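# Carry glass vial to window-side balance, close its doors

## Task

Pick up the vial on the shelved bench beside the door and carry it to the balance sitting on the shelved bench beside the window. Set it upright on the balance pan, then close every glass door of the balance. The task fails if the balance tips over, is shoved from its spot, or gets too much weight on its pan. It also fails if the vial touches the floor, or if it breaks from a drop of more than a few centimetres or a hard hit. The parked cart, the pedal bin and the stool may be moved. At the end, release the vial and move the robot away. The task fails if the robot falls or is left leaning.

## Robot and tools

Robot: a Hello Robot Stretch 3 with one arm. It has a two-wheeled base (0.33 m long, 0.34 m wide) that can only drive forward/back and turn in place. It cannot slide sideways. The turning point is between the drive wheels, 0.05 m behind the front edge. A lift carries the arm up and down a mast, and the arm telescopes out to the robot's RIGHT. To move the gripper forward or back, drive the base. With the arm pulled in and the wrist folded, a turn sweeps a 0.28 m radius. An unfolded, level wrist reaches beyond that circle.

Frames: the base frame has its origin on the floor between the drive wheels, with x forward, y left and z up. hand_pose is reported in this frame, at the point where the closed fingertips meet. The odometry frame is the base frame as it was at the start. Heading is positive to the left, from -3.142 to 3.142.

Tool execute_actions takes "actions", a list run in order. Each action may hold "robot", "steps" (1 to 450 control steps at 30 per second; default 1) and "until". {"steps": n} alone just waits. "robot" can be one of three things:
- a single command;
- {"stop": true}, which brakes everything and clears the queue;
- a list of up to 8 commands run one after another, where an item can also be {"pause_s": s} with s at most 15.

A command may contain the following.
- "base": exactly one key. translate_m is a straight drive in metres, as an offset from where the base is when the command starts; positive is forward; |value| at most 1. rotate_rad is a turn in place in radians, also an offset; positive is left (counter-clockwise seen from above); |value| at most 3.2.
- "joints": absolute targets, each named separately. Joints you leave out keep their old targets.
  - lift_m: 0 to 1.1, arm height on the mast.
  - arm_m: 0 to 0.52, extension.
  - wrist_yaw_rad: -1.345 to 4.42. 0 points along the arm, positive swings toward the front, and 3.0 folds the wrist over the base.
  - wrist_pitch_rad: -1.57 to 0.451. 0 is level and negative tips the fingertips down.
  - wrist_roll_rad: -2.911 to 2.911. At 0 the fingers are side by side.
  - gripper_m: -0.089 to 0.179, wider when higher. The real fingertip gap is about 0.007 m smaller near closed and 0.025 m smaller fully open.
  - head_pan_rad: -3.953 to 1.73. 0 looks forward, positive looks left, and -1.57 looks along the arm.
  - head_tilt_rad: -1.53 to 0.419. Negative looks down.
- "contact_limits": {"arm_m": effort %, 1 to 100}. The arm motion stops once its motor effort reaches that value. A smaller value is gentler. The limit holds until the arm's next command.

Base and joint motions in one command start together and keep running after the action ends. Any out-of-range number or malformed action rejects the whole call.

"until" ends an action early once all of its conditions hold. {"robot": {"status": "ended"}} waits until nothing is moving and no queue runs. Other fields take comparisons such as {"lift_m": [">", 0.3]} or a status word. {"any": {"status": "ended"}} ends the action when the first motion finishes.

Tool zoom_image takes camera (head_camera, nav_camera or wrist_camera) and region [x0, y0, x1, y1]. These are pixels from the top-left corner, at most 504 by 504. It returns an enlarged crop of that camera's latest image. head_camera and nav_camera both move with the head pan/tilt, and wrist_camera rides on the gripper.

Tool finished_scene takes scene, an integer. It ends the current scene for good and reports success. Call it only after every motion has ended.

Results: each result also returns one image from every camera, taken at the end of the call.
- base_status shows the base's progress as (done of goal).
- joint_goals and joint_status are given per joint. Status words: moving, done, off_target (blocked and still pushing), contact_stop (the joint went slack), time_out, stopped, torque_fault (a wrist servo shut off for about 10 s).
- measured_speeds, and the refusals/queue/queue_left counts.
- on_its_own appears when the robot changed a goal, a joint is slack or off, or the base tilts 3 degrees or more.
- lidar_m gives 12 distances at 30-degree steps. The 1st is straight ahead, then counter-clockwise, so the 10th is to the right. It scans 0.17 m above the floor and misses glass.
- wrist_depth_mm and head_depth_mm are 7x7 grids of median depths in mm.
- motor_effort is per joint in percent, with the peak in brackets.
- base_tilt is in degrees and can be off by up to 4.
"refused:" and "dropped:" lines name the goal that failed, counting from 0.

Speed: the base is fast (0.30 m/s, 1.9 rad/s) only when lift_m < 0.30, arm_m < 0.03 and wrist_yaw_rad > 2.54. Otherwise it is capped at 0.10 m/s and 0.63 rad/s.

Gripping: to grip, set gripper_m below the object's width. To let go, open at least 0.02 above the value where the fingers touched it. Neither the reading nor done proves the object is held, so check the cameras.

Wrist safety: fold or unfold the wrist only with lift_m between 0.32 and 0.95, wrist_pitch_rad -0.4 and roll near 0. When folded, the lift may go down to 0.25. If wrist_yaw_rad is below -0.4, keep the pitch at -0.5 or lower.

Avoid:
- Arm pushes against solid things while the gripper is above about 0.45 m, and repeated pushes after a contact_stop, since these can tip the robot.
- Driving while the gripper holds or presses on something fixed.
- Snagging furniture, especially while reversing.
If the robot tilts, reverse the last move in small steps, free the gripper, and lower the lift to about 0.2. Carry the vial low and set it down gently. Do not hit the balance or its doors hard. Loose objects may get nudged now and then.

Each tool is called after ">>>" as name(argument=value, ...) on one line, values as JSON.

## Session

>>> execute_actions(actions=[])

Scene clock: 0.00 s.
robot.base_odometry: x=+0.000 y=+0.000 heading=+0.000 (m, m, rad; robot's odometry frame)
robot.turned_by_wheels: +0.000 (rad since the last result)
robot.turned_by_imu: +0.000 (rad since the last result)
robot.base_tilt: forward=+0.3 right=-2.2 (deg)
robot.lidar_m: 1.82 1.76 2.46 1.68 1.67 1.88 1.73 1.59 1.91 1.03 1.03 1.18
robot.head_depth_mm: 2124 2699 2707 2727 2751 2765 2261 / 2151 2610 2639 2656 2671 2729 2221 / 2132 2508 2557 2547 2594 1804 2044 / 2134 2475 2466 2473 2474 2443 2222 / 2132 2375 2382 2397 2346 2379 2235 / 2166 2330 2315 2351 2300 2369 2203 / 2163 2259 2243 2286 2233 2305 2194
robot.base_status: not_commanded
robot.joint_positions: lift_m=+0.468 arm_m=+0.002 wrist_yaw_rad=+3.086 wrist_pitch_rad=-0.516 wrist_roll_rad=-0.017 gripper_m=+0.037 head_pan_rad=-0.001 head_tilt_rad=-0.022
robot.joint_goals: lift_m=+0.468 arm_m=+0.002 wrist_yaw_rad=+3.086 wrist_pitch_rad=-0.516 wrist_roll_rad=-0.017 gripper_m=+0.037 head_pan_rad=-0.001 head_tilt_rad=-0.022
robot.joint_status: lift_m=not_commanded arm_m=not_commanded wrist_yaw_rad=not_commanded wrist_pitch_rad=not_commanded wrist_roll_rad=not_commanded gripper_m=not_commanded head_pan_rad=not_commanded head_tilt_rad=not_commanded
robot.measured_speeds: translate_m=+0.000 rotate_rad=+0.000 lift_m=+0.000 arm_m=+0.000 wrist_yaw_rad=+0.000 wrist_pitch_rad=+0.000 wrist_roll_rad=+0.000 head_pan_rad=+0.000 head_tilt_rad=+0.000
robot: refusals=0 queue=idle queue_left=0
robot.motor_effort: left_wheel=+0 right_wheel=+0 lift_m=+40 arm_m=+0 wrist_yaw_rad=+1 wrist_pitch_rad=+4 wrist_roll_rad=+0 gripper_m=+0 head_pan_rad=+1 head_tilt_rad=+2 (%)
robot.hand_pose: x=-0.0094 y=+0.0633 z=+0.4598 quat_wxyz=(+0.198, +0.682, +0.163, +0.684) (m; robot's base frame)
robot.wrist_depth_mm: - - - - - - - / - - - - - - - / - - - - - - - / 898 864 869 872 866 875 843 / 737 746 722 730 734 725 732 / 640 618 629 626 611 626 623 / 561 560 - - 551 555 554
pictures: head_camera (sideways: a quarter turn clockwise sets it upright), nav_camera (sideways: a quarter turn counterclockwise sets it upright), wrist_camera
Images, in order (width x height): head_camera 896x504, nav_camera 672x504, wrist_camera 644x364.

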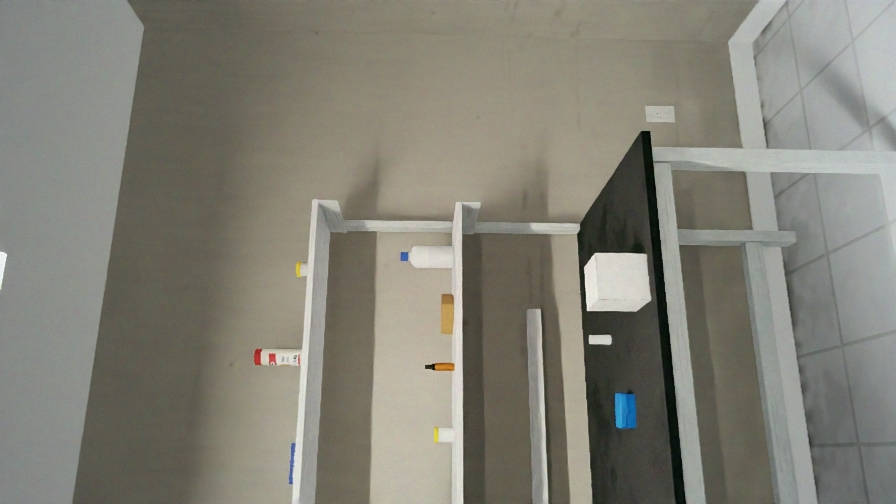

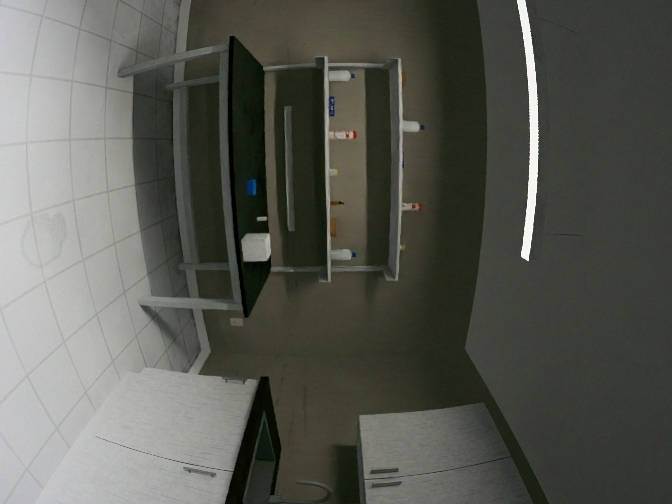

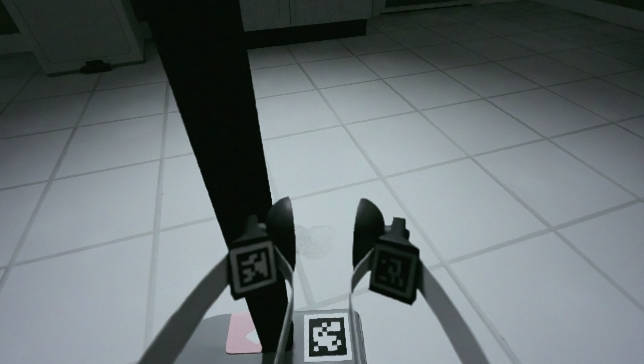

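>>> execute_actions(actions=[{"robot":{"joints":{"head_pan_rad":1.5,"head_tilt_rad":-0.4}},"steps":90,"until":{"robot":{"status":"ended"}}}])

>>> execute_actions(actions=[{"robot":{"joints":{"head_pan_rad":-2.9,"lift_m":0.28}},"steps":190,"until":{"robot":{"status":"ended"}}}])

Scene clock: 3.00 s.
robot.base_odometry: x=+0.000 y=+0.000 heading=+0.000 (m, m, rad; robot's odometry frame)
robot.turned_by_wheels: +0.000 (rad since the last result)
robot.turned_by_imu: -0.001 (rad since the last result)
robot.base_tilt: forward=+0.2 right=-2.0 (deg)
robot.lidar_m: 1.83 1.76 2.46 1.67 1.67 1.88 1.73 1.60 1.91 1.03 1.03 1.18
robot.head_depth_mm: 2163 2352 2546 2800 2326 1784 1438 / 2083 2247 2426 2652 2304 1774 1447 / 1606 2137 2318 2523 2206 1776 1433 / 1541 1639 1770 1931 2076 1773 1431 / 1488 1600 1709 1851 1993 1764 1425 / 1438 1546 1644 1775 1929 1767 1430 / 1387 1480 1576 1693 1836 1767 1429
robot.base_status: not_commanded
robot.joint_positions: lift_m=+0.468 arm_m=+0.002 wrist_yaw_rad=+3.086 wrist_pitch_rad=-0.516 wrist_roll_rad=-0.017 gripper_m=+0.037 head_pan_rad=+1.493 head_tilt_rad=-0.395
robot.joint_goals: lift_m=+0.468 arm_m=+0.002 wrist_yaw_rad=+3.086 wrist_pitch_rad=-0.516 wrist_roll_rad=-0.017 gripper_m=+0.037 head_pan_rad=+1.500 head_tilt_rad=-0.400
robot.joint_status: lift_m=not_commanded arm_m=not_commanded wrist_yaw_rad=not_commanded wrist_pitch_rad=not_commanded wrist_roll_rad=not_commanded gripper_m=not_commanded head_pan_rad=done head_tilt_rad=done
robot.measured_speeds: translate_m=+0.000 rotate_rad=+0.000 lift_m=+0.000 arm_m=+0.000 wrist_yaw_rad=+0.000 wrist_pitch_rad=+0.000 wrist_roll_rad=+0.000 head_pan_rad=+0.000 head_tilt_rad=+0.000
robot: refusals=0 queue=done queue_left=0
robot.motor_effort: left_wheel=+0(0) right_wheel=+0(0) lift_m=+40(40) arm_m=+0(0) wrist_yaw_rad=+0(0) wrist_pitch_rad=+4(4) wrist_roll_rad=+0(0) gripper_m=+0(0) head_pan_rad=+3(41) head_tilt_rad=-2(27) (%)
robot.hand_pose: x=-0.0094 y=+0.0633 z=+0.4598 quat_wxyz=(+0.198, +0.682, +0.163, +0.684) (m; robot's base frame)
robot.wrist_depth_mm: - - - - - - - / - - - - - - - / - - - - - - - / 861 867 902 840 862 866 867 / 732 744 737 723 721 726 726 / 641 621 616 625 612 622 629 / 557 550 - - 545 553 552
pictures: head_camera (sideways: a quarter turn clockwise sets it upright), nav_camera (sideways: a quarter turn counterclockwise sets it upright), wrist_camera
Images, in order (width x height): head_camera 896x504, nav_camera 672x504, wrist_camera 644x364.

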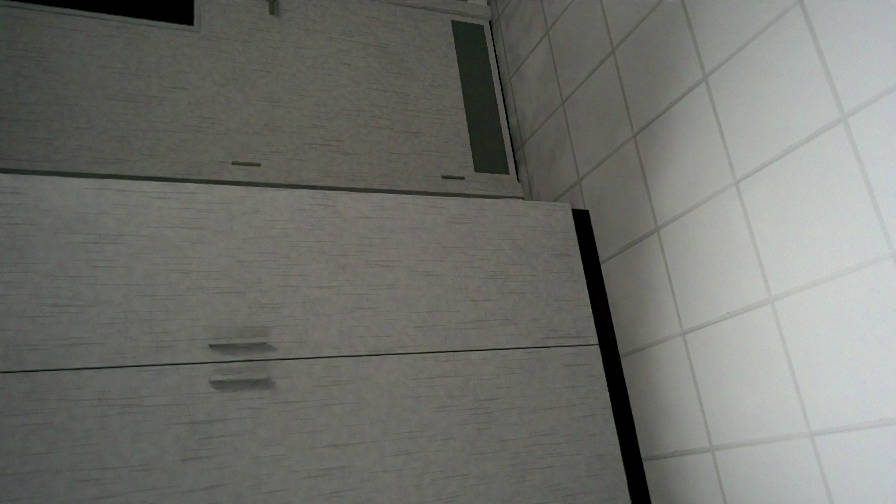

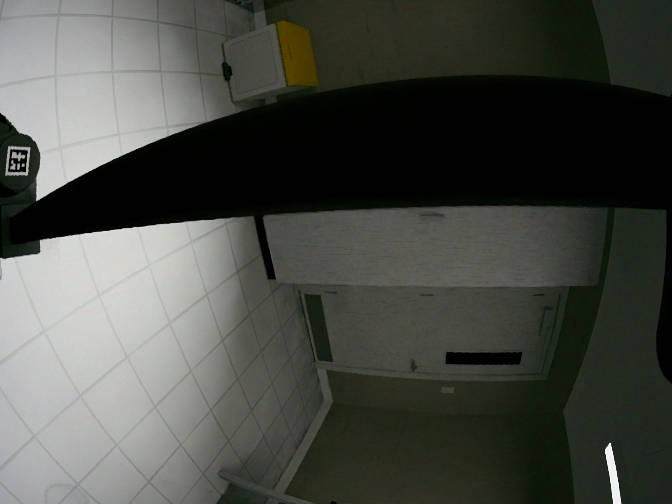

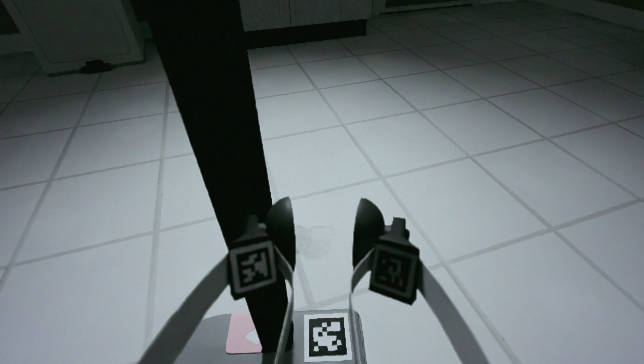

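Scene clock: 5.43 s.
robot.base_odometry: x=+0.000 y=+0.000 heading=+0.000 (m, m, rad; robot's odometry frame)
robot.turned_by_wheels: +0.000 (rad since the last result)
robot.turned_by_imu: -0.001 (rad since the last result)
robot.base_tilt: forward=+0.3 right=-2.1 (deg)
robot.lidar_m: 1.83 1.76 2.45 1.68 1.67 1.88 1.72 1.59 1.91 1.03 1.03 1.18
robot.head_depth_mm: 2037 2178 1787 2523 2340 1793 1437 / 2039 2160 1776 2486 2307 1777 1438 / 1998 2145 1965 2433 2313 1771 1451 / 2002 2145 1933 2477 2201 1774 1443 / 1966 2124 1731 2486 2297 1769 1436 / 1974 2071 1628 2423 2218 1756 1411 / 2011 2124 2303 2506 2281 1768 1427
robot.base_status: not_commanded
robot.joint_positions: lift_m=+0.280 arm_m=+0.002 wrist_yaw_rad=+3.086 wrist_pitch_rad=-0.516 wrist_roll_rad=-0.017 gripper_m=+0.037 head_pan_rad=-2.893 head_tilt_rad=-0.395
robot.joint_goals: lift_m=+0.280 arm_m=+0.002 wrist_yaw_rad=+3.086 wrist_pitch_rad=-0.516 wrist_roll_rad=-0.017 gripper_m=+0.037 head_pan_rad=-2.900 head_tilt_rad=-0.400
robot.joint_status: lift_m=done arm_m=not_commanded wrist_yaw_rad=not_commanded wrist_pitch_rad=not_commanded wrist_roll_rad=not_commanded gripper_m=not_commanded head_pan_rad=done head_tilt_rad=done
robot.measured_speeds: translate_m=+0.000 rotate_rad=+0.000 lift_m=+0.000 arm_m=+0.000 wrist_yaw_rad=+0.000 wrist_pitch_rad=+0.000 wrist_roll_rad=+0.000 head_pan_rad=+0.000 head_tilt_rad=+0.000
robot: refusals=0 queue=done queue_left=0
robot.motor_effort: left_wheel=+0(0) right_wheel=+0(0) lift_m=+28(30) arm_m=+0(0) wrist_yaw_rad=-1(0) wrist_pitch_rad=+4(4) wrist_roll_rad=+0(0) gripper_m=+0(1) head_pan_rad=-3(44) head_tilt_rad=-3(3) (%)
robot.hand_pose: x=-0.0094 y=+0.0633 z=+0.2717 quat_wxyz=(+0.198, +0.682, +0.163, +0.684) (m; robot's base frame)
robot.wrist_depth_mm: - - - - - - - / 962 940 952 919 915 896 949 / 734 743 - 710 724 714 717 / 592 611 588 593 582 589 584 / 503 514 - - 502 490 487 / 442 - - - 431 426 423 / - - - - 374 372 374
pictures: head_camera (sideways: a quarter turn clockwise sets it upright), nav_camera (sideways: a quarter turn counterclockwise sets it upright), wrist_camera
Images, in order (width x height): head_camera 896x504, nav_camera 672x504, wrist_camera 644x364.

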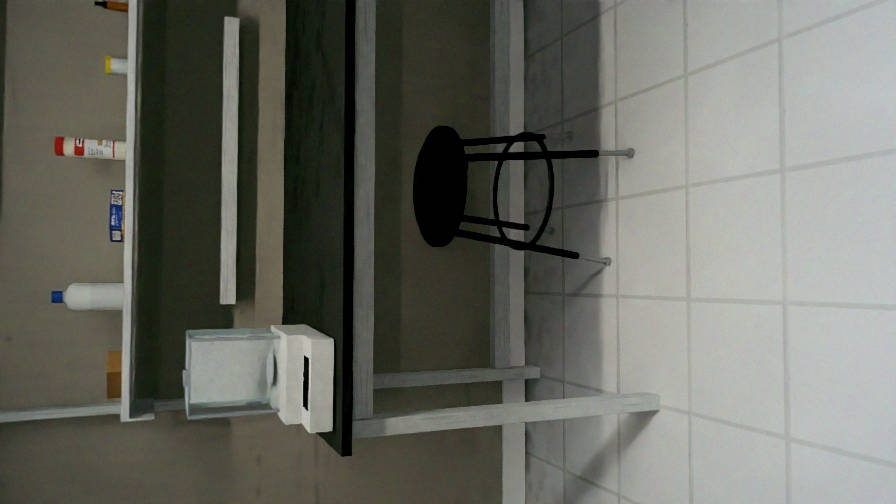

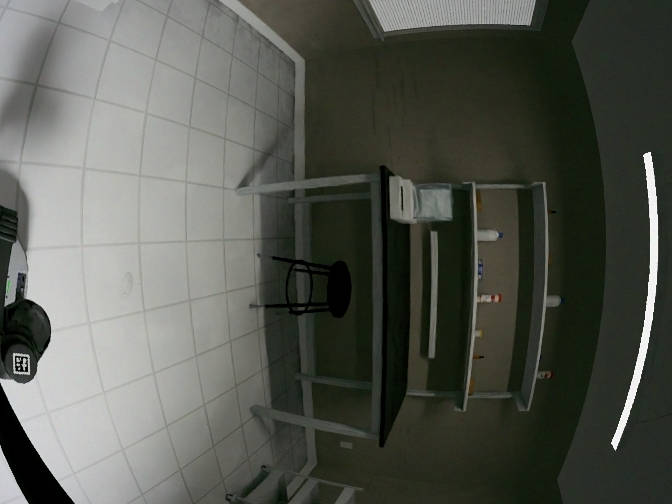

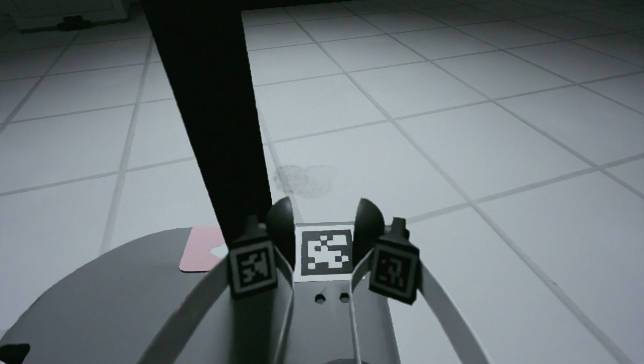

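>>> execute_actions(actions=[{"robot":[{"base":{"rotate_rad":-2.27},"joints":{"head_pan_rad":-1.3,"head_tilt_rad":-0.5}},{"base":{"translate_m":1}},{"base":{"translate_m":0.68}},{"base":{"rotate_rad":-0.58}},{"base":{"translate_m":0.25}}],"steps":450,"until":{"robot":{"status":"ended"}}},{"steps":200,"until":{"robot":{"status":"ended"}}}])

Scene clock: 23.63 s.
robot.base_odometry: x=-1.321 y=-1.358 heading=-2.850 (m, m, rad; robot's odometry frame)
robot.turned_by_wheels: -2.850 (rad since the last result)
robot.turned_by_imu: -2.855 (rad since the last result)
robot.base_tilt: forward=+0.3 right=-2.1 (deg)
robot.lidar_m: 0.71 0.74 0.70 0.68 0.71 0.99 1.17 4.07 2.76 0.59 0.83 0.73
robot.head_depth_mm: 2589 2757 1215 709 645 1532 1340 / 2642 2767 1205 661 668 1478 878 / 2619 1689 836 661 695 1618 1334 / 1875 1877 830 693 1438 1591 1340 / 1568 680 719 704 1543 1600 1332 / 1272 1358 1182 788 1598 1514 1333 / 1092 1118 1129 785 1318 1372 1234
robot.base_status: done (translate_m +0.2500 of +0.2500)
robot.joint_positions: lift_m=+0.280 arm_m=+0.002 wrist_yaw_rad=+3.086 wrist_pitch_rad=-0.516 wrist_roll_rad=-0.017 gripper_m=+0.037 head_pan_rad=-1.307 head_tilt_rad=-0.494
robot.joint_goals: lift_m=+0.280 arm_m=+0.002 wrist_yaw_rad=+3.086 wrist_pitch_rad=-0.516 wrist_roll_rad=-0.017 gripper_m=+0.037 head_pan_rad=-1.300 head_tilt_rad=-0.500
robot.joint_status: lift_m=done arm_m=not_commanded wrist_yaw_rad=not_commanded wrist_pitch_rad=not_commanded wrist_roll_rad=not_commanded gripper_m=not_commanded head_pan_rad=done head_tilt_rad=done
robot.measured_speeds: translate_m=+0.000 rotate_rad=+0.000 lift_m=+0.000 arm_m=+0.000 wrist_yaw_rad=+0.000 wrist_pitch_rad=+0.000 wrist_roll_rad=+0.000 head_pan_rad=+0.000 head_tilt_rad=+0.000
robot: refusals=0 queue=done queue_left=0
robot.motor_effort: left_wheel=+1(10) right_wheel=-2(9) lift_m=+28(28) arm_m=+0(0) wrist_yaw_rad=+0(1) wrist_pitch_rad=+4(4) wrist_roll_rad=+0(0) gripper_m=+0(0) head_pan_rad=+3(41) head_tilt_rad=-2(15) (%)
robot.hand_pose: x=-0.0094 y=+0.0633 z=+0.2717 quat_wxyz=(+0.198, +0.682, +0.163, +0.684) (m; robot's base frame)
robot.wrist_depth_mm: 668 652 649 650 669 680 674 / 724 729 725 715 735 720 720 / 738 732 - 720 718 712 706 / 590 574 594 581 573 593 580 / 504 520 - - 504 488 485 / 444 - - - 430 435 422 / - - - - 377 375 375
pictures: head_camera (sideways: a quarter turn clockwise sets it upright), nav_camera (sideways: a quarter turn counterclockwise sets it upright), wrist_camera
Images, in order (width x height): head_camera 896x504, nav_camera 672x504, wrist_camera 644x364.

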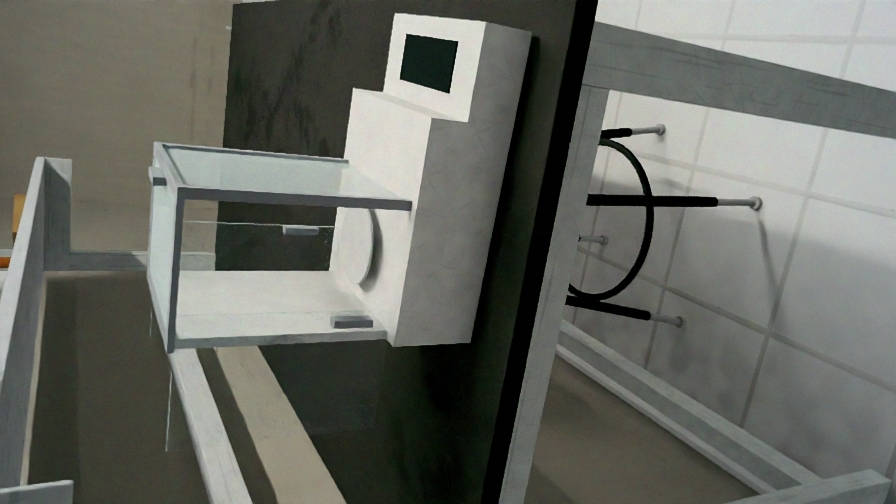

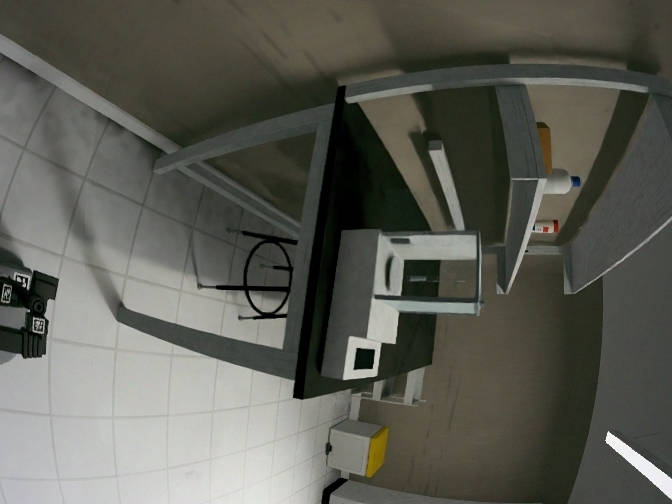

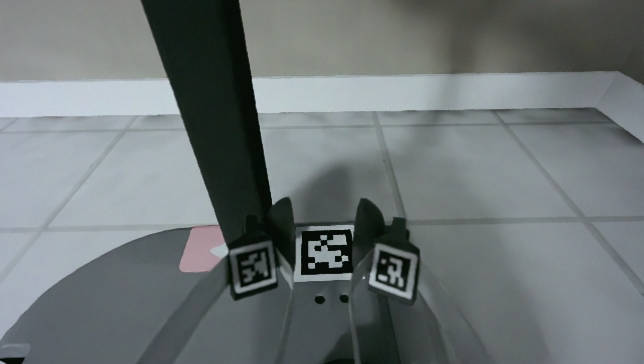

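>>> execute_actions(actions=[{"robot":[{"base":{"rotate_rad":-2.93},"joints":{"head_pan_rad":-1.57,"head_tilt_rad":-0.65}},{"base":{"translate_m":1}},{"base":{"translate_m":1}},{"base":{"translate_m":1}},{"base":{"rotate_rad":1.36},"joints":{"lift_m":0.85,"wrist_pitch_rad":-0.4}},{"joints":{"wrist_yaw_rad":0,"gripper_m":0.12}},{"joints":{"wrist_pitch_rad":-0.2,"arm_m":0.1}}],"steps":450},{"steps":450,"until":{"robot":{"status":"ended"}}},{"steps":200,"until":{"robot":{"status":"ended"}}}])

Scene clock: 53.90 s.
robot.base_odometry: x=+1.307 y=+0.090 heading=+1.863 (m, m, rad; robot's odometry frame)
robot.turned_by_wheels: -1.570 (rad since the last result)
robot.turned_by_imu: -1.581 (rad since the last result)
robot.base_tilt: forward=+0.3 right=-2.1 (deg)
robot.lidar_m: 1.94 1.99 2.77 2.82 1.12 0.83 0.81 0.67 1.08 1.04 1.08 0.92
robot.head_depth_mm: 971 1061 1153 880 582 - 1209 / 979 1055 1162 875 - - 1200 / 983 1060 1156 874 - - 1204 / 984 1065 1153 872 698 608 1223 / 987 1070 1152 867 699 614 1226 / 997 1071 1145 867 697 611 1224 / 998 1078 1136 866 694 610 1220
robot.base_status: done (rotate_rad +1.3599 of +1.3600)
robot.joint_positions: lift_m=+0.850 arm_m=+0.100 wrist_yaw_rad=+0.002 wrist_pitch_rad=-0.222 wrist_roll_rad=-0.017 gripper_m=+0.120 head_pan_rad=-1.563 head_tilt_rad=-0.643
robot.joint_goals: lift_m=+0.850 arm_m=+0.100 wrist_yaw_rad=+0.000 wrist_pitch_rad=-0.200 wrist_roll_rad=-0.017 gripper_m=+0.120 head_pan_rad=-1.570 head_tilt_rad=-0.650
robot.joint_status: lift_m=done arm_m=done wrist_yaw_rad=done wrist_pitch_rad=done wrist_roll_rad=not_commanded gripper_m=done head_pan_rad=done head_tilt_rad=done
robot.measured_speeds: translate_m=+0.000 rotate_rad=+0.000 lift_m=+0.000 arm_m=+0.000 wrist_yaw_rad=+0.000 wrist_pitch_rad=+0.000 wrist_roll_rad=+0.000 head_pan_rad=+0.000 head_tilt_rad=+0.000
robot: refusals=0 queue=done queue_left=0
robot.motor_effort: left_wheel=-2(9) right_wheel=+2(10) lift_m=+50(54) arm_m=+3(4) wrist_yaw_rad=-3(0) wrist_pitch_rad=+7(7) wrist_roll_rad=+0(0) gripper_m=+0(83) head_pan_rad=-2(22) head_tilt_rad=-4(20) (%)
robot.hand_pose: x=-0.0210 y=-0.4893 z=+0.9084 quat_wxyz=(+0.709, +0.080, -0.696, -0.077) (m; robot's base frame)
robot.wrist_depth_mm: 730 754 724 724 712 711 688 / 811 791 767 774 680 762 710 / 834 825 801 785 781 766 783 / 551 542 555 551 555 548 556 / 407 417 333 405 407 429 193 / 321 327 308 320 322 338 176 / 276 265 268 266 266 265 169
pictures: head_camera (sideways: a quarter turn clockwise sets it upright), nav_camera (sideways: a quarter turn counterclockwise sets it upright), wrist_camera
Images, in order (width x height): head_camera 896x504, nav_camera 672x504, wrist_camera 644x364.

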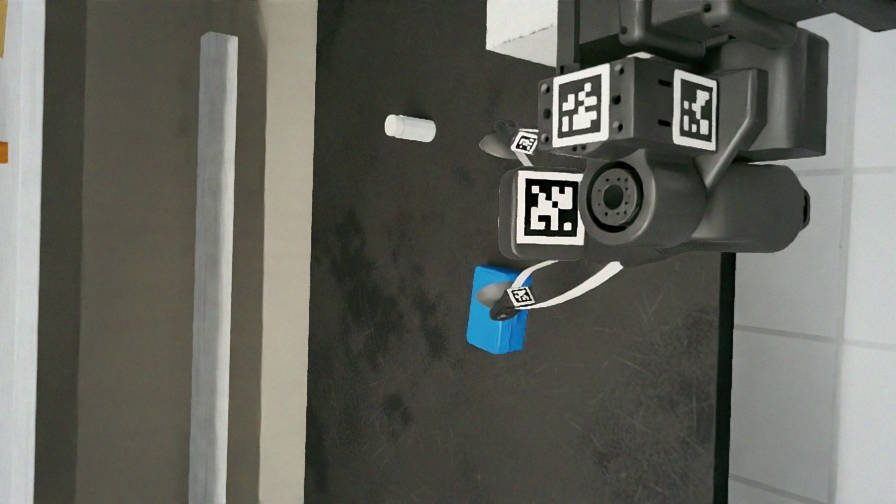

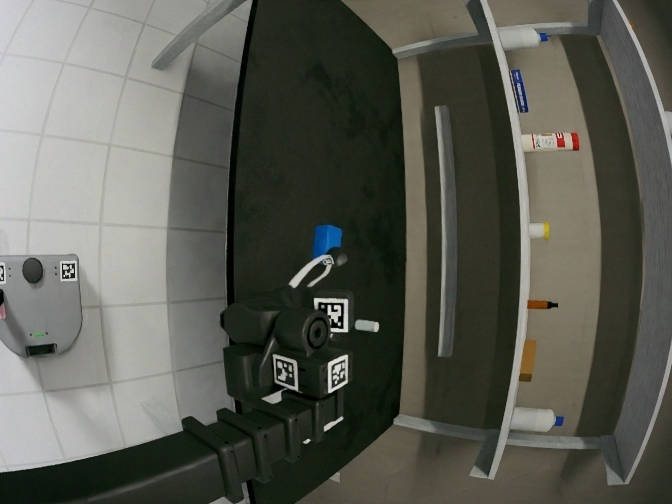

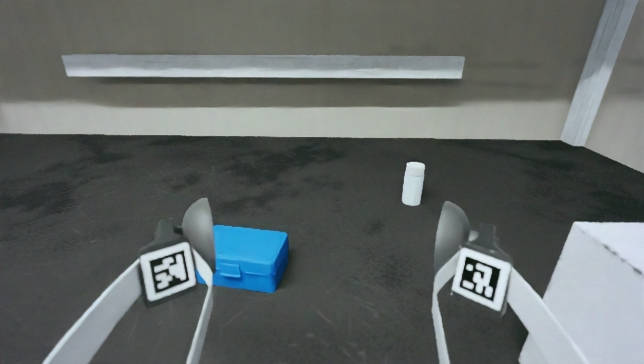

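>>> execute_actions(actions=[{"robot":[{"base":{"rotate_rad":-0.16},"joints":{"wrist_pitch_rad":-0.4,"arm_m":0.31,"gripper_m":0.09}},{"joints":{"lift_m":0.82}}],"steps":200,"until":{"robot":{"status":"ended"}}}])

Scene clock: 59.03 s.
robot.base_odometry: x=+1.307 y=+0.090 heading=+1.703 (m, m, rad; robot's odometry frame)
robot.turned_by_wheels: -0.160 (rad since the last result)
robot.turned_by_imu: -0.162 (rad since the last result)
robot.base_tilt: forward=+0.3 right=-2.0 (deg)
robot.lidar_m: 2.31 1.94 2.52 2.83 1.34 0.88 0.81 0.67 0.68 1.04 1.05 0.92
robot.head_depth_mm: 1027 1147 1165 913 - - 1186 / 1015 1133 1163 - 591 614 1230 / 1006 1089 1161 - 683 618 1238 / 992 1076 1152 828 699 613 1222 / 983 1052 1142 868 698 600 1225 / 972 1043 1140 865 695 597 1228 / 956 1033 1130 864 695 594 1217
robot.base_status: done (rotate_rad -0.1599 of -0.1600)
robot.joint_positions: lift_m=+0.820 arm_m=+0.310 wrist_yaw_rad=+0.001 wrist_pitch_rad=-0.412 wrist_roll_rad=-0.017 gripper_m=+0.090 head_pan_rad=-1.563 head_tilt_rad=-0.643
robot.joint_goals: lift_m=+0.820 arm_m=+0.310 wrist_yaw_rad=+0.000 wrist_pitch_rad=-0.400 wrist_roll_rad=-0.017 gripper_m=+0.090 head_pan_rad=-1.570 head_tilt_rad=-0.650
robot.joint_status: lift_m=done arm_m=done wrist_yaw_rad=done wrist_pitch_rad=done wrist_roll_rad=not_commanded gripper_m=done head_pan_rad=done head_tilt_rad=done
robot.measured_speeds: translate_m=+0.000 rotate_rad=+0.000 lift_m=+0.000 arm_m=+0.000 wrist_yaw_rad=+0.000 wrist_pitch_rad=+0.000 wrist_roll_rad=+0.000 head_pan_rad=+0.000 head_tilt_rad=+0.000
robot: refusals=0 queue=done queue_left=0
robot.motor_effort: left_wheel=+1(5) right_wheel=-2(6) lift_m=+28(52) arm_m=+3(4) wrist_yaw_rad=-1(2) wrist_pitch_rad=+4(7) wrist_roll_rad=+0(0) gripper_m=+0(80) head_pan_rad=-3(3) head_tilt_rad=-3(4) (%)
robot.hand_pose: x=-0.0212 y=-0.6798 z=+0.8344 quat_wxyz=(+0.698, +0.147, -0.686, -0.143) (m; robot's base frame)
robot.wrist_depth_mm: 508 531 539 556 572 576 599 / 539 550 567 578 574 566 652 / 406 413 402 405 404 404 402 / 311 311 312 296 312 312 312 / 256 254 263 255 259 252 253 / 215 214 208 213 208 214 214 / 185 186 185 184 184 185 184
pictures: head_camera (sideways: a quarter turn clockwise sets it upright), nav_camera (sideways: a quarter turn counterclockwise sets it upright), wrist_camera
Images, in order (width x height): head_camera 896x504, nav_camera 672x504, wrist_camera 644x364.

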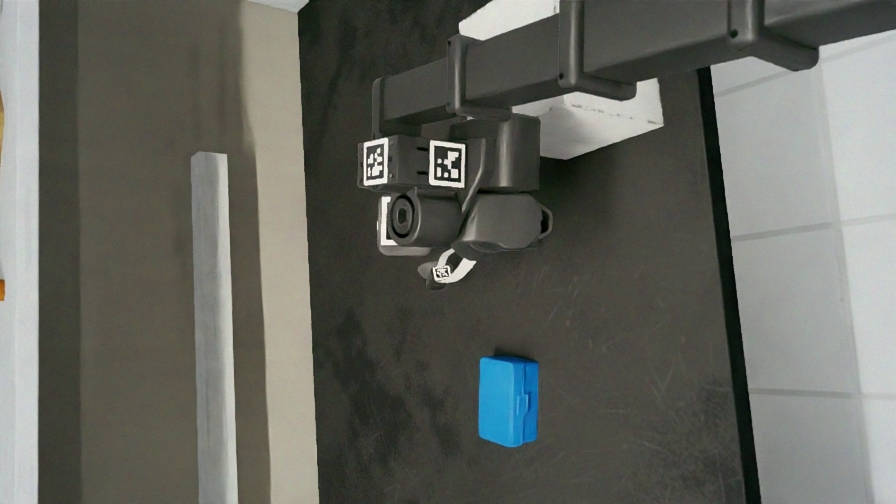

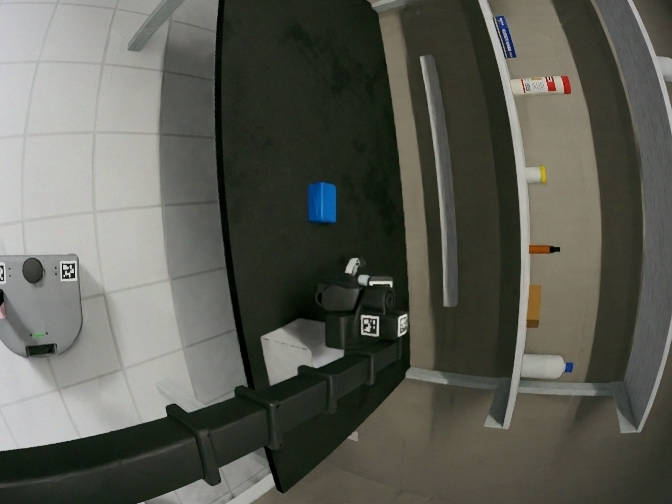

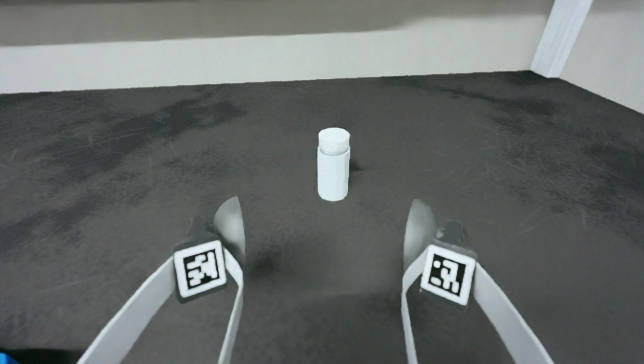

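>>> execute_actions(actions=[{"robot":[{"base":{"translate_m":-0.007},"joints":{"arm_m":0.425,"lift_m":0.797}}],"steps":200,"until":{"robot":{"status":"ended"}}}])

Scene clock: 62.03 s.
robot.base_odometry: x=+1.308 y=+0.083 heading=+1.703 (m, m, rad; robot's odometry frame)
robot.turned_by_wheels: +0.000 (rad since the last result)
robot.turned_by_imu: -0.001 (rad since the last result)
robot.base_tilt: forward=+0.3 right=-2.1 (deg)
robot.lidar_m: 2.32 1.94 2.53 2.83 1.32 0.87 0.81 0.67 0.67 1.04 1.05 0.93
robot.head_depth_mm: 1028 1152 1163 878 569 - - / 1011 1140 1210 - 591 615 1231 / 1001 1089 1211 812 684 616 1225 / 993 1069 1177 824 701 614 1230 / 984 1056 1145 870 697 612 1225 / 970 1046 1140 867 696 597 1231 / 957 1029 1131 866 695 595 1224
robot.base_status: done (translate_m -0.0070 of -0.0070)
robot.joint_positions: lift_m=+0.797 arm_m=+0.425 wrist_yaw_rad=+0.001 wrist_pitch_rad=-0.412 wrist_roll_rad=-0.017 gripper_m=+0.090 head_pan_rad=-1.563 head_tilt_rad=-0.643
robot.joint_goals: lift_m=+0.797 arm_m=+0.425 wrist_yaw_rad=+0.000 wrist_pitch_rad=-0.400 wrist_roll_rad=-0.017 gripper_m=+0.090 head_pan_rad=-1.570 head_tilt_rad=-0.650
robot.joint_status: lift_m=done arm_m=done wrist_yaw_rad=done wrist_pitch_rad=done wrist_roll_rad=not_commanded gripper_m=done head_pan_rad=done head_tilt_rad=done
robot.measured_speeds: translate_m=+0.000 rotate_rad=+0.000 lift_m=+0.000 arm_m=+0.000 wrist_yaw_rad=+0.000 wrist_pitch_rad=+0.000 wrist_roll_rad=+0.000 head_pan_rad=+0.000 head_tilt_rad=+0.000
robot: refusals=0 queue=done queue_left=0
robot.motor_effort: left_wheel=+1(4) right_wheel=-2(7) lift_m=+27(25) arm_m=+3(3) wrist_yaw_rad=-2(1) wrist_pitch_rad=+4(4) wrist_roll_rad=+0(0) gripper_m=+0(0) head_pan_rad=-3(2) head_tilt_rad=-4(4) (%)
robot.hand_pose: x=-0.0212 y=-0.7948 z=+0.8114 quat_wxyz=(+0.698, +0.147, -0.686, -0.143) (m; robot's base frame)
robot.wrist_depth_mm: 412 424 433 453 464 483 481 / 455 453 465 474 491 504 481 / 356 353 350 350 351 351 351 / 273 273 273 273 273 270 272 / 223 224 232 172 225 221 220 / 189 187 182 180 182 186 186 / 163 162 163 162 162 162 162
pictures: head_camera (sideways: a quarter turn clockwise sets it upright), nav_camera (sideways: a quarter turn counterclockwise sets it upright), wrist_camera
Images, in order (width x height): head_camera 896x504, nav_camera 672x504, wrist_camera 644x364.

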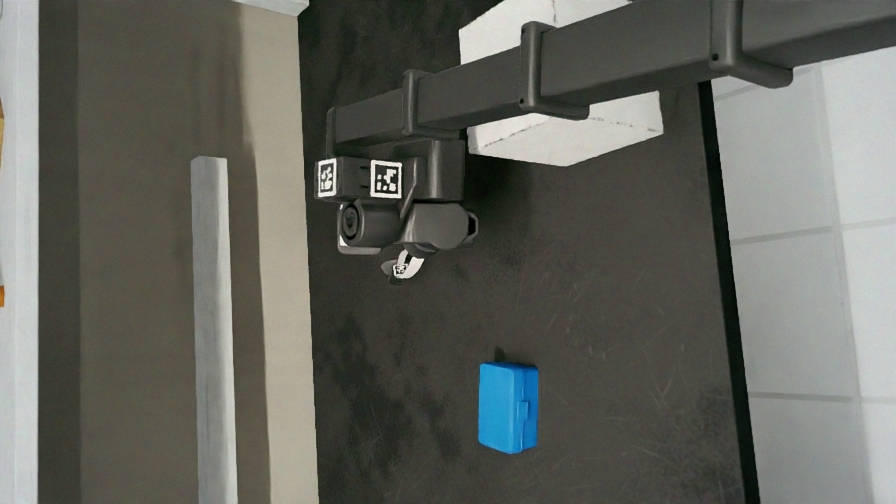

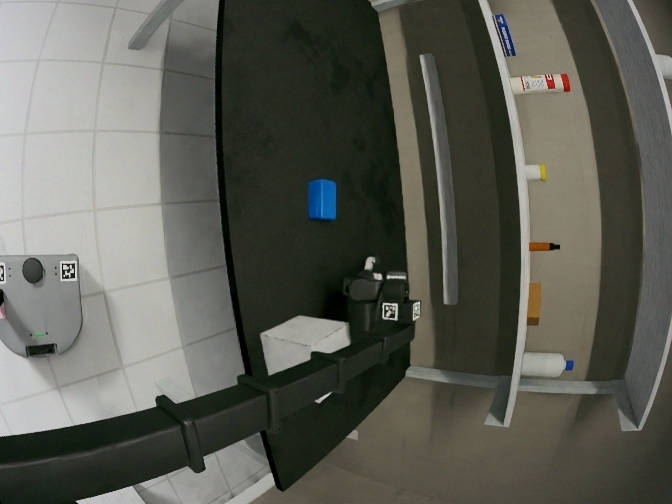

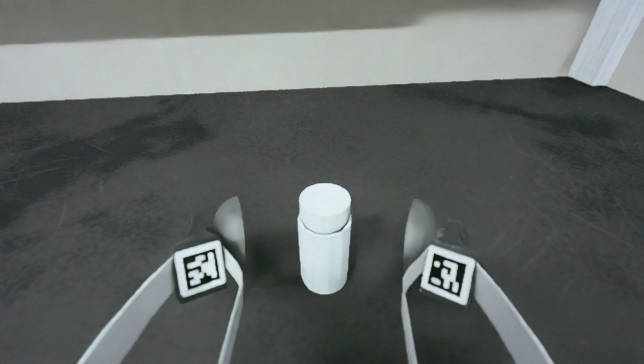

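>>> execute_actions(actions=[{"robot":[{"joints":{"arm_m":0.442,"lift_m":0.788}},{"joints":{"gripper_m":-0.02}},{"joints":{"lift_m":0.82}}],"steps":200,"until":{"robot":{"status":"ended"}}}])

Scene clock: 66.03 s.
robot.base_odometry: x=+1.308 y=+0.083 heading=+1.703 (m, m, rad; robot's odometry frame)
robot.turned_by_wheels: +0.000 (rad since the last result)
robot.turned_by_imu: -0.001 (rad since the last result)
robot.base_tilt: forward=+0.3 right=-2.1 (deg)
robot.lidar_m: 2.32 1.95 2.52 2.83 1.32 0.87 0.81 0.67 0.67 1.04 1.05 0.93
robot.head_depth_mm: 1025 1151 1163 908 - - 1211 / 1017 1133 1220 843 579 617 1234 / 1002 1086 1192 830 681 615 1229 / 990 1066 1179 843 701 614 1227 / 986 1060 1141 867 699 612 1225 / 968 1036 1143 865 698 597 1221 / 958 1032 1132 865 694 595 1225
robot.base_status: done (translate_m -0.0070 of -0.0070)
robot.joint_positions: lift_m=+0.820 arm_m=+0.442 wrist_yaw_rad=+0.001 wrist_pitch_rad=-0.413 wrist_roll_rad=-0.017 gripper_m=-0.019 head_pan_rad=-1.563 head_tilt_rad=-0.643
robot.joint_goals: lift_m=+0.820 arm_m=+0.442 wrist_yaw_rad=+0.000 wrist_pitch_rad=-0.400 wrist_roll_rad=-0.017 gripper_m=-0.020 head_pan_rad=-1.570 head_tilt_rad=-0.650
robot.joint_status: lift_m=done arm_m=done wrist_yaw_rad=done wrist_pitch_rad=done wrist_roll_rad=not_commanded gripper_m=done head_pan_rad=done head_tilt_rad=done
robot.measured_speeds: translate_m=+0.000 rotate_rad=+0.000 lift_m=+0.000 arm_m=+0.000 wrist_yaw_rad=+0.000 wrist_pitch_rad=+0.000 wrist_roll_rad=+0.000 head_pan_rad=+0.000 head_tilt_rad=+0.000
robot: refusals=0 queue=done queue_left=0
robot.motor_effort: left_wheel=+1(1) right_wheel=-2(2) lift_m=+50(53) arm_m=+3(3) wrist_yaw_rad=-2(1) wrist_pitch_rad=+4(4) wrist_roll_rad=+0(0) gripper_m=-16(91) head_pan_rad=-3(3) head_tilt_rad=-4(4) (%)
robot.hand_pose: x=-0.0212 y=-0.8116 z=+0.8334 quat_wxyz=(+0.698, +0.147, -0.686, -0.144) (m; robot's base frame)
robot.wrist_depth_mm: 401 414 421 436 450 459 455 / 431 443 465 472 488 506 478 / 404 405 399 403 396 395 396 / 308 308 309 310 308 309 306 / 253 255 252 133 250 249 251 / 212 212 206 154 207 213 211 / 185 184 185 183 184 184 183
pictures: head_camera (sideways: a quarter turn clockwise sets it upright), nav_camera (sideways: a quarter turn counterclockwise sets it upright), wrist_camera
Images, in order (width x height): head_camera 896x504, nav_camera 672x504, wrist_camera 644x364.

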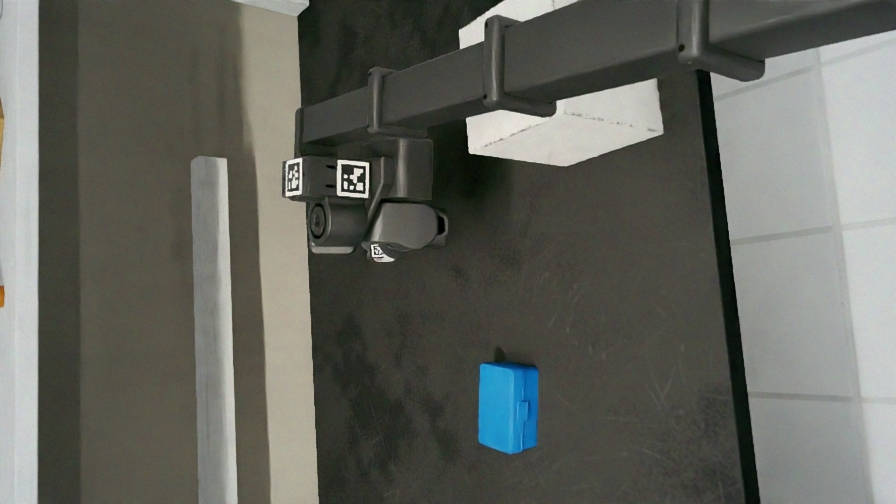

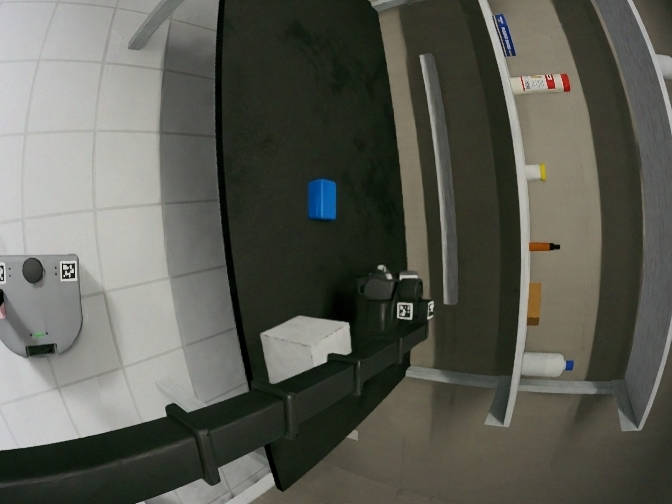

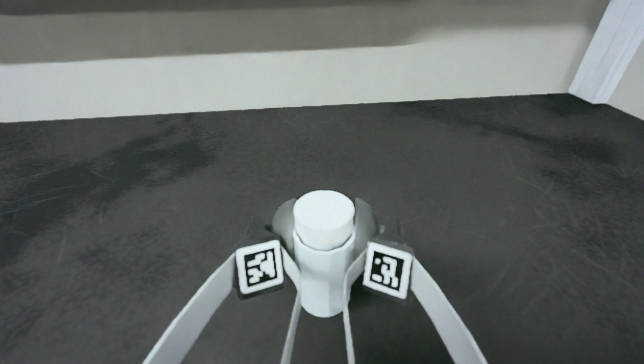

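>>> execute_actions(actions=[{"robot":[{"joints":{"arm_m":0,"lift_m":0.92}},{"joints":{"wrist_yaw_rad":2.7},"base":{"rotate_rad":1.925}},{"joints":{"lift_m":0.28},"base":{"translate_m":0.5}},{"base":{"translate_m":1}},{"base":{"translate_m":1}},{"base":{"translate_m":0.5},"joints":{"lift_m":0.9}},{"base":{"rotate_rad":-0.2},"joints":{"wrist_yaw_rad":0}},{"base":{"translate_m":0.23},"joints":{"lift_m":1.09,"arm_m":0.05,"head_tilt_rad":-0.4}}],"steps":450},{"steps":450,"until":{"robot":{"status":"ended"}}},{"steps":450,"until":{"robot":{"status":"ended"}}}])

Scene clock: 107.53 s.
robot.base_odometry: x=-1.564 y=-1.386 heading=-2.855 (m, m, rad; robot's odometry frame)
robot.turned_by_wheels: +1.725 (rad since the last result)
robot.turned_by_imu: +1.713 (rad since the last result)
robot.base_tilt: forward=+0.4 right=-2.1 (deg)
robot.lidar_m: 0.46 0.48 0.66 0.77 0.80 1.10 1.43 3.54 0.56 0.94 0.61 0.47
robot.head_depth_mm: 2559 - - - - 1598 1430 / 2532 2720 - - - - 1421 / 2562 2747 - - - - 1379 / 2602 2753 610 676 601 1260 1413 / 2551 2757 1622 943 671 607 1424 / 654 1806 1614 946 669 609 1413 / 399 1275 1284 947 667 609 1275
robot.base_status: done (translate_m +0.2300 of +0.2300)
robot.joint_positions: lift_m=+1.090 arm_m=+0.050 wrist_yaw_rad=+0.002 wrist_pitch_rad=-0.415 wrist_roll_rad=-0.017 gripper_m=-0.019 head_pan_rad=-1.563 head_tilt_rad=-0.409
robot.joint_goals: lift_m=+1.090 arm_m=+0.050 wrist_yaw_rad=+0.000 wrist_pitch_rad=-0.400 wrist_roll_rad=-0.017 gripper_m=-0.020 head_pan_rad=-1.570 head_tilt_rad=-0.400
robot.joint_status: lift_m=done arm_m=done wrist_yaw_rad=done wrist_pitch_rad=done wrist_roll_rad=not_commanded gripper_m=done head_pan_rad=done head_tilt_rad=done
robot.measured_speeds: translate_m=+0.000 rotate_rad=+0.000 lift_m=+0.000 arm_m=+0.000 wrist_yaw_rad=+0.000 wrist_pitch_rad=+0.000 wrist_roll_rad=+0.000 head_pan_rad=+0.000 head_tilt_rad=+0.000
robot: refusals=0 queue=done queue_left=0
robot.motor_effort: left_wheel=+1(9) right_wheel=-2(9) lift_m=+51(55) arm_m=+2(4) wrist_yaw_rad=-2(2) wrist_pitch_rad=+5(5) wrist_roll_rad=+0(0) gripper_m=-17(17) head_pan_rad=-3(2) head_tilt_rad=+5(24) (%)
robot.hand_pose: x=-0.0211 y=-0.4194 z=+1.1030 quat_wxyz=(+0.698, +0.148, -0.686, -0.144) (m; robot's base frame)
robot.wrist_depth_mm: 516 678 - - - - - / 505 744 935 854 860 - - / 532 647 655 392 443 - - / 498 510 511 343 346 389 - / 416 411 410 133 316 318 - / 348 352 342 154 336 335 352 / 443 611 - - - 381 -
pictures: head_camera (sideways: a quarter turn clockwise sets it upright), nav_camera (sideways: a quarter turn counterclockwise sets it upright), wrist_camera
Images, in order (width x height): head_camera 896x504, nav_camera 672x504, wrist_camera 644x364.

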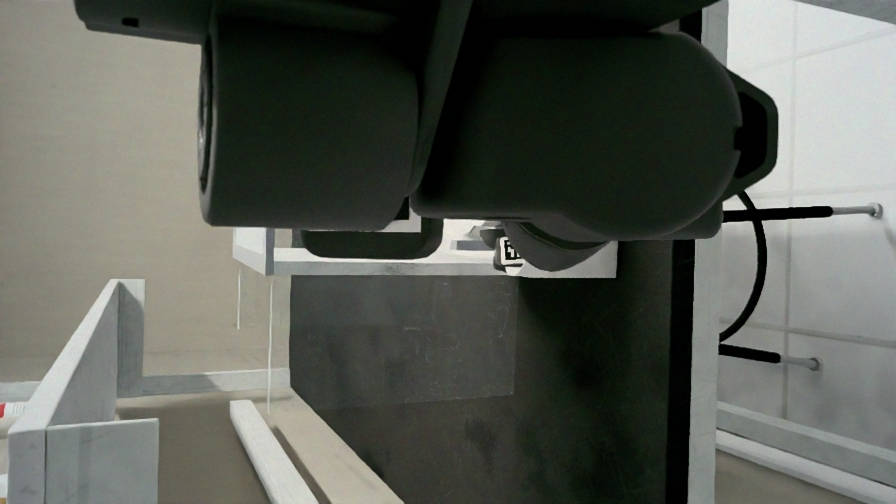

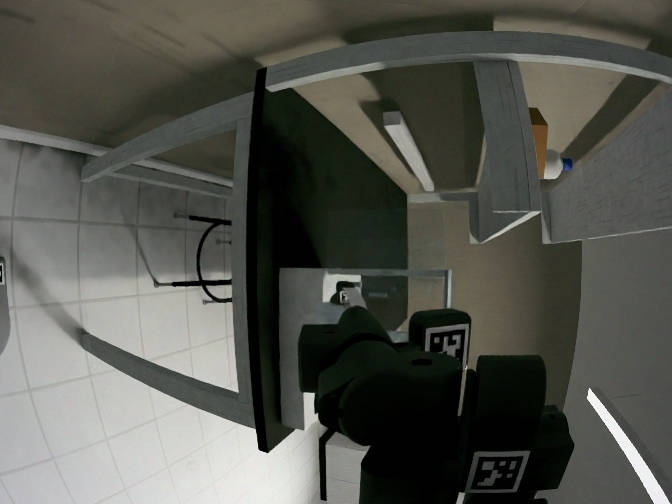

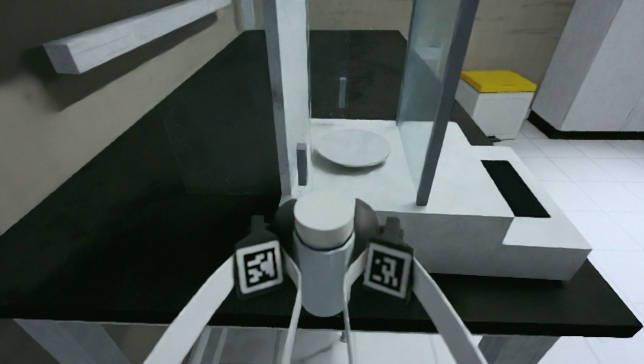

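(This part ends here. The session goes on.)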